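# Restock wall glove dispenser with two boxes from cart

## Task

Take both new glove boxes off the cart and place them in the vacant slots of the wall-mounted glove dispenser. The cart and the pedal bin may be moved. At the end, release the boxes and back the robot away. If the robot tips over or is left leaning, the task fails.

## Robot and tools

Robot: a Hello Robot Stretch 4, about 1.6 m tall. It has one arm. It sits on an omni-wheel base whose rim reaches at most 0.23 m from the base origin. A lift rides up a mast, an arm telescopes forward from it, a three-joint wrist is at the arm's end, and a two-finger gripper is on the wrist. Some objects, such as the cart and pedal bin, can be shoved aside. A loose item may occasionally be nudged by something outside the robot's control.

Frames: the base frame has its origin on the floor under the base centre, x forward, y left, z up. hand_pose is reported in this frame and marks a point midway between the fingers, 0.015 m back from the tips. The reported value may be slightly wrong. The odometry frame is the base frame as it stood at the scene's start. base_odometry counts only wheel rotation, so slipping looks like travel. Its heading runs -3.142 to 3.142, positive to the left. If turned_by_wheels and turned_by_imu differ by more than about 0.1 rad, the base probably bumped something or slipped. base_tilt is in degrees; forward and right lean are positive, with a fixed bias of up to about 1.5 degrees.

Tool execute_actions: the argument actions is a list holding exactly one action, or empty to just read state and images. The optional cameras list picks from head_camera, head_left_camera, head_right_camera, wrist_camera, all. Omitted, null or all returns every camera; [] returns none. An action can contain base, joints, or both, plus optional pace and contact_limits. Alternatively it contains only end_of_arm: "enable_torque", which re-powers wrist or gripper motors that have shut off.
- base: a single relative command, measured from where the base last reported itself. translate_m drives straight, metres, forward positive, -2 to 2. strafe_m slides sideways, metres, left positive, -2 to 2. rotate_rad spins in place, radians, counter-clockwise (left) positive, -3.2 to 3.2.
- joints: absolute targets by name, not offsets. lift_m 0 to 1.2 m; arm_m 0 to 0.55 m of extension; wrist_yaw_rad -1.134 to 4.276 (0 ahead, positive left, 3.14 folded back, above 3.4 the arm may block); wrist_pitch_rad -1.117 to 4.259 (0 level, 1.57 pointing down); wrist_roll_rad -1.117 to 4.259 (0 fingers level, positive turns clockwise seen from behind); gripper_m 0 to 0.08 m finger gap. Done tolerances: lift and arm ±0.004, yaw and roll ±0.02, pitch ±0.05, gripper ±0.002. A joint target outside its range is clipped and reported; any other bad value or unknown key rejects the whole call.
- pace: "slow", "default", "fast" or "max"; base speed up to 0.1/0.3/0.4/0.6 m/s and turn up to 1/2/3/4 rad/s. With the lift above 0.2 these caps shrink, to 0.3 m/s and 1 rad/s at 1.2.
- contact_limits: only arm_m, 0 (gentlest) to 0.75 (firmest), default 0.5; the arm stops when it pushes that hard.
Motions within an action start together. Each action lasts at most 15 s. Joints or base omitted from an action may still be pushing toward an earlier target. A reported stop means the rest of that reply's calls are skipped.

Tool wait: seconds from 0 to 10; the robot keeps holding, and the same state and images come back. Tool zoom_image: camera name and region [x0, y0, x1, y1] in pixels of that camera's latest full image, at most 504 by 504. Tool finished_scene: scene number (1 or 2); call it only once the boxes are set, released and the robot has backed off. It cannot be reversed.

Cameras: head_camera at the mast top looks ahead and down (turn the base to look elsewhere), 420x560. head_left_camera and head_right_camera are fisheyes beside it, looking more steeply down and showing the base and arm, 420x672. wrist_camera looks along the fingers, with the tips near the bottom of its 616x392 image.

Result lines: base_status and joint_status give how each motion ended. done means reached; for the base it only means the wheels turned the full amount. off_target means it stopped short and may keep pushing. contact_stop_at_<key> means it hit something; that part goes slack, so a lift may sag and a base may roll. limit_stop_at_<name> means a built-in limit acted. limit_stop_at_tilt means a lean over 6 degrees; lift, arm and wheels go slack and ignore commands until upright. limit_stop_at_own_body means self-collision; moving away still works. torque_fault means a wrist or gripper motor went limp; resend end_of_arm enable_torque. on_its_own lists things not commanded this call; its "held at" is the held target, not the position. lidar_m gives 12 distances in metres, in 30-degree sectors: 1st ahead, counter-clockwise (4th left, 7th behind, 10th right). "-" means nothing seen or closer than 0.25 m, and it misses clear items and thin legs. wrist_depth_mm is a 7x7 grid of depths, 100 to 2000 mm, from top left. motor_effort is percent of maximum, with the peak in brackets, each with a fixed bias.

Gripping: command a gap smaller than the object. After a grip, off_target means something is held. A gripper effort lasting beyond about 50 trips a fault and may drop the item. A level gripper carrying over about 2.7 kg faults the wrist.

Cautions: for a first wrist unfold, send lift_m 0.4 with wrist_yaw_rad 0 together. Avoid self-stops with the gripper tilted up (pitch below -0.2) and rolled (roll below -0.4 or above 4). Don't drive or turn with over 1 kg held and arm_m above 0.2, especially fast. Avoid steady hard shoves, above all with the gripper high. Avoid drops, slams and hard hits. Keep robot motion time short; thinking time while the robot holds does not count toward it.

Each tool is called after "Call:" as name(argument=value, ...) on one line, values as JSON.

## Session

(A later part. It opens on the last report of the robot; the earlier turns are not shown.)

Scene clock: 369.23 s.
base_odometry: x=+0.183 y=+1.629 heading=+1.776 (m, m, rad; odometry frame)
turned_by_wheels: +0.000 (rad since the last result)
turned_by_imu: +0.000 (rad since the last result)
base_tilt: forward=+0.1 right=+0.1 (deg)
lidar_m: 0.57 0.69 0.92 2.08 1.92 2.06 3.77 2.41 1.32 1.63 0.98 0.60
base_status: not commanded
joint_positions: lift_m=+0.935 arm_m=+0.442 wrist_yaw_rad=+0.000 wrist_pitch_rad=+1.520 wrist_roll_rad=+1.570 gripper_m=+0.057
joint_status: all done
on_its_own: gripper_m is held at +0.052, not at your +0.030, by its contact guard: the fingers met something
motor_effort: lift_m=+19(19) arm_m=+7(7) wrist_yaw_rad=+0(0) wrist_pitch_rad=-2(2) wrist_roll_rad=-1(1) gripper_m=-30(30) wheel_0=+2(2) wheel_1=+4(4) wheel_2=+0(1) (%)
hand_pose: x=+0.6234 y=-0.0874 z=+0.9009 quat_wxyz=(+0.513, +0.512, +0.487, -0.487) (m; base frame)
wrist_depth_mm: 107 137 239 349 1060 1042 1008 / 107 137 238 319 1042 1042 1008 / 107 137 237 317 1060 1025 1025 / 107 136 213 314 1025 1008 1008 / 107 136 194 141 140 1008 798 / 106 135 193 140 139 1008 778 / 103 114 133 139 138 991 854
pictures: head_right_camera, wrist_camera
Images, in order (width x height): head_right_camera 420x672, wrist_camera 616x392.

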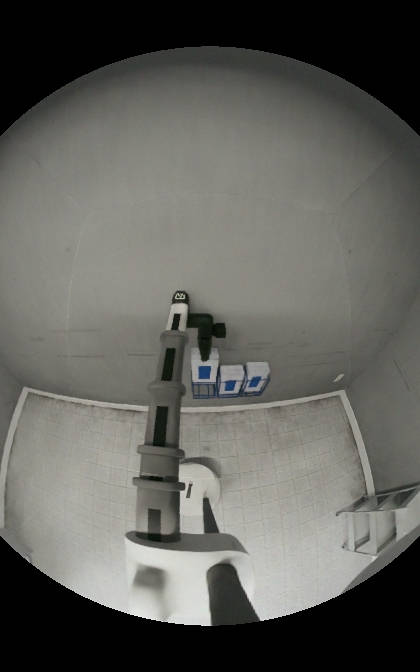

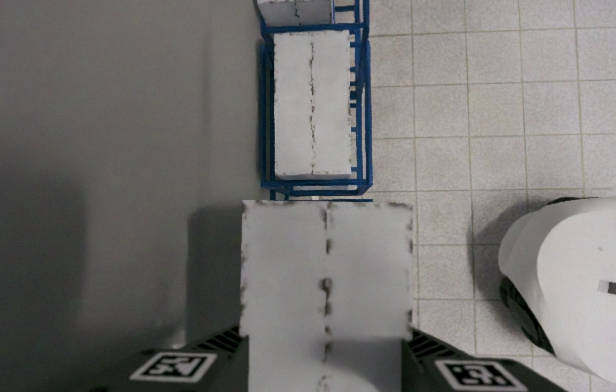

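Call:
execute_actions(actions=[{"joints":{"lift_m":0.81},"pace":"slow"}], cameras=[])

Call:
execute_actions(actions=[{"joints":{"lift_m":0.764},"pace":"slow"}], cameras=["wrist_camera"])

Call:
execute_actions(actions=[{"joints":{"gripper_m":0.068}}], cameras=[])

Call:
execute_actions(actions=[{"joints":{"lift_m":0.83}}], cameras=["wrist_camera"])

Call:
execute_actions(actions=[{"base":{"translate_m":-0.4},"joints":{"arm_m":0},"pace":"fast"}], cameras=[])

Call:
execute_actions(actions=[{"joints":{"lift_m":0.45,"wrist_pitch_rad":0,"wrist_roll_rad":0},"pace":"fast"}], cameras=["wrist_camera"])

Scene clock: 385.20 s.
base_odometry: x=+0.183 y=+1.629 heading=+1.776 (m, m, rad; odometry frame)
turned_by_wheels: +0.000 (rad since the last result)
turned_by_imu: +0.000 (rad since the last result)
base_tilt: forward=+0.1 right=+0.1 (deg)
lidar_m: 0.57 0.69 0.94 2.06 1.94 2.06 3.77 2.42 1.33 1.62 0.99 0.61
base_status: not commanded
joint_positions: lift_m=+0.810 arm_m=+0.442 wrist_yaw_rad=+0.000 wrist_pitch_rad=+1.520 wrist_roll_rad=+1.570 gripper_m=+0.057
joint_status: all done
on_its_own: gripper_m is held at +0.052, not at your +0.030, by its contact guard: the fingers met something
motor_effort: lift_m=+20(18) arm_m=+7(7) wrist_yaw_rad=+0(0) wrist_pitch_rad=-2(2) wrist_roll_rad=-1(1) gripper_m=-30(29) wheel_0=+2(2) wheel_1=+4(4) wheel_2=-1(1) (%)
hand_pose: x=+0.6234 y=-0.0874 z=+0.7759 quat_wxyz=(+0.513, +0.512, +0.487, -0.487) (m; base frame)
wrist_depth_mm: 108 137 196 191 931 904 891 / 107 137 195 191 917 931 891 / 107 137 197 190 931 904 891 / 107 136 214 224 917 904 878 / 107 136 195 141 140 904 707 / 106 135 193 140 139 878 691 / 103 114 132 139 138 891 778
pictures: none
No camera images: the call's "cameras" was empty. Leave "cameras" out to get every camera's image.

Scene clock: 386.43 s.
base_odometry: x=+0.183 y=+1.629 heading=+1.776 (m, m, rad; odometry frame)
turned_by_wheels: +0.000 (rad since the last result)
turned_by_imu: +0.000 (rad since the last result)
base_tilt: forward=+0.1 right=+0.0 (deg)
lidar_m: 0.58 0.69 0.92 2.07 1.93 2.06 3.78 2.44 1.31 1.62 1.01 0.59
base_status: not commanded
joint_positions: lift_m=+0.764 arm_m=+0.442 wrist_yaw_rad=+0.000 wrist_pitch_rad=+1.520 wrist_roll_rad=+1.570 gripper_m=+0.057
joint_status: all done
on_its_own: gripper_m is held at +0.052, not at your +0.030, by its contact guard: the fingers met something
motor_effort: lift_m=+18(19) arm_m=+6(7) wrist_yaw_rad=+0(1) wrist_pitch_rad=-1(3) wrist_roll_rad=-2(1) gripper_m=-29(30) wheel_0=+2(2) wheel_1=+4(4) wheel_2=-1(1) (%)
hand_pose: x=+0.6235 y=-0.0874 z=+0.7300 quat_wxyz=(+0.513, +0.512, +0.487, -0.487) (m; base frame)
wrist_depth_mm: 107 136 149 145 904 878 854 / 107 136 148 144 866 866 854 / 107 136 180 167 866 854 842 / 107 136 195 179 338 866 831 / 106 135 183 140 139 854 707 / 106 134 181 140 139 842 676 / 103 114 132 139 138 831 809
pictures: wrist_camera
Images, in order (width x height): wrist_camera 616x392.

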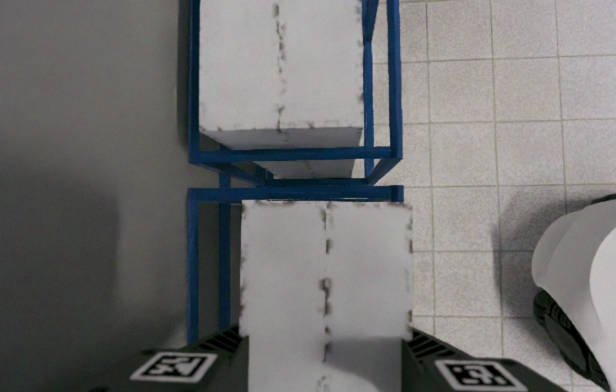

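Scene clock: 387.17 s.
base_odometry: x=+0.183 y=+1.629 heading=+1.776 (m, m, rad; odometry frame)
turned_by_wheels: +0.000 (rad since the last result)
turned_by_imu: +0.000 (rad since the last result)
base_tilt: forward=+0.0 right=+0.1 (deg)
lidar_m: 0.58 0.69 0.94 2.06 1.93 2.07 3.79 2.42 1.31 1.63 0.99 0.62
base_status: not commanded
joint_positions: lift_m=+0.764 arm_m=+0.442 wrist_yaw_rad=+0.000 wrist_pitch_rad=+1.520 wrist_roll_rad=+1.570 gripper_m=+0.068
joint_status: all done
motor_effort: lift_m=+18(18) arm_m=+7(7) wrist_yaw_rad=-1(0) wrist_pitch_rad=-1(1) wrist_roll_rad=-2(1) gripper_m=+2(29) wheel_0=+2(2) wheel_1=+4(4) wheel_2=-1(1) (%)
hand_pose: x=+0.6235 y=-0.0874 z=+0.7300 quat_wxyz=(+0.513, +0.512, +0.487, -0.487) (m; base frame)
wrist_depth_mm: 107 136 149 146 878 854 866 / 107 136 148 145 878 878 842 / 107 136 180 167 866 854 854 / 106 135 194 180 338 866 831 / 106 135 183 142 140 854 707 / 105 134 177 141 140 831 683 / - 110 135 140 139 128 741
pictures: none
No camera images: the call's "cameras" was empty. Leave "cameras" out to get every camera's image.

Scene clock: 388.40 s.
base_odometry: x=+0.183 y=+1.629 heading=+1.776 (m, m, rad; odometry frame)
turned_by_wheels: +0.000 (rad since the last result)
turned_by_imu: +0.000 (rad since the last result)
base_tilt: forward=+0.1 right=+0.0 (deg)
lidar_m: 0.57 0.69 0.91 2.06 1.94 2.05 3.78 2.42 1.31 1.63 1.00 0.59
base_status: not commanded
joint_positions: lift_m=+0.830 arm_m=+0.442 wrist_yaw_rad=+0.000 wrist_pitch_rad=+1.520 wrist_roll_rad=+1.570 gripper_m=+0.068
joint_status: all done
motor_effort: lift_m=+23(23) arm_m=+7(7) wrist_yaw_rad=-1(1) wrist_pitch_rad=-1(1) wrist_roll_rad=-2(1) gripper_m=+2(2) wheel_0=+2(2) wheel_1=+4(4) wheel_2=-1(1) (%)
hand_pose: x=+0.6235 y=-0.0874 z=+0.7956 quat_wxyz=(+0.513, +0.512, +0.487, -0.487) (m; base frame)
wrist_depth_mm: 107 136 216 213 946 931 917 / 107 136 215 212 946 931 917 / 107 136 213 212 946 917 904 / 106 136 235 245 931 917 904 / 106 135 212 208 931 891 707 / 106 134 209 206 917 904 691 / - 110 135 204 202 128 768
pictures: wrist_camera
Images, in order (width x height): wrist_camera 616x392.

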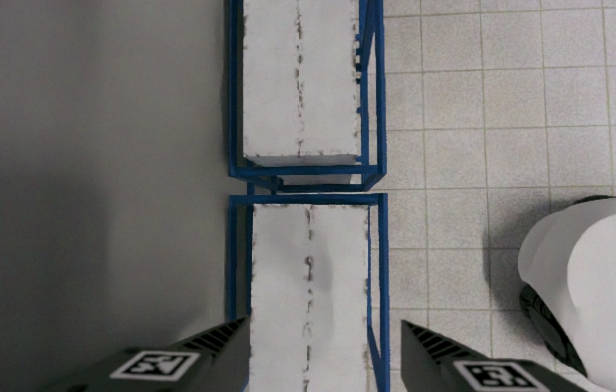

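Scene clock: 390.83 s.
base_odometry: x=+0.264 y=+1.238 heading=+1.775 (m, m, rad; odometry frame)
turned_by_wheels: +0.000 (rad since the last result)
turned_by_imu: +0.000 (rad since the last result)
base_tilt: forward=+0.0 right=+0.1 (deg)
lidar_m: 0.96 1.09 1.47 2.06 1.68 2.03 3.20 2.44 1.29 1.23 1.57 1.02
base_status: done
joint_positions: lift_m=+0.830 arm_m=+0.001 wrist_yaw_rad=+0.000 wrist_pitch_rad=+1.521 wrist_roll_rad=+1.570 gripper_m=+0.068
joint_status: all done
motor_effort: lift_m=+22(23) arm_m=-6(6) wrist_yaw_rad=+0(2) wrist_pitch_rad=-2(2) wrist_roll_rad=-1(1) gripper_m=+2(2) wheel_0=-1(8) wheel_1=-2(9) wheel_2=-2(11) (%)
hand_pose: x=+0.1827 y=-0.0874 z=+0.7956 quat_wxyz=(+0.512, +0.512, +0.487, -0.487) (m; base frame)
wrist_depth_mm: 1060 1025 1025 976 960 946 917 / 1042 1008 991 960 946 931 904 / 1042 1025 991 960 960 946 904 / 1008 1025 1008 960 759 917 917 / 1025 991 976 960 723 707 449 / 1008 976 960 946 707 707 891 / 1008 110 135 931 699 128 891
pictures: none
No camera images: the call's "cameras" was empty. Leave "cameras" out to get every camera's image.

Scene clock: 392.87 s.
base_odometry: x=+0.264 y=+1.238 heading=+1.775 (m, m, rad; odometry frame)
turned_by_wheels: +0.000 (rad since the last result)
turned_by_imu: +0.000 (rad since the last result)
base_tilt: forward=+0.1 right=+0.0 (deg)
lidar_m: 0.96 1.10 1.50 2.05 1.70 2.05 3.22 2.44 1.28 1.23 1.59 1.02
base_status: not commanded
joint_positions: lift_m=+0.450 arm_m=+0.001 wrist_yaw_rad=+0.000 wrist_pitch_rad=+0.004 wrist_roll_rad=+0.000 gripper_m=+0.068
joint_status: all done
motor_effort: lift_m=+18(21) arm_m=-6(6) wrist_yaw_rad=+0(1) wrist_pitch_rad=-11(15) wrist_roll_rad=-3(5) gripper_m=+1(2) wheel_0=-1(1) wheel_1=-2(2) wheel_2=-2(2) (%)
hand_pose: x=+0.3846 y=-0.0875 z=+0.6276 quat_wxyz=(+1.000, +0.000, +0.002, +0.000) (m; base frame)
wrist_depth_mm: 891 891 878 891 891 891 878 / 878 878 891 891 878 866 878 / 891 878 891 891 878 878 866 / 878 866 866 866 778 866 854 / 878 866 866 768 778 798 854 / 878 866 854 866 854 842 854 / 854 111 135 854 842 128 831
pictures: wrist_camera
Images, in order (width x height): wrist_camera 616x392.

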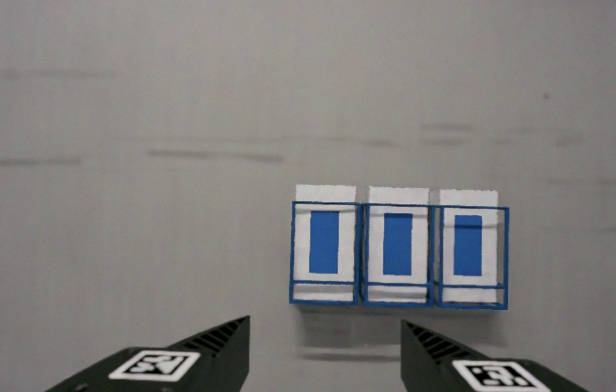

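Call:
finished_scene(scene=1)

The scene is finished: the task was done.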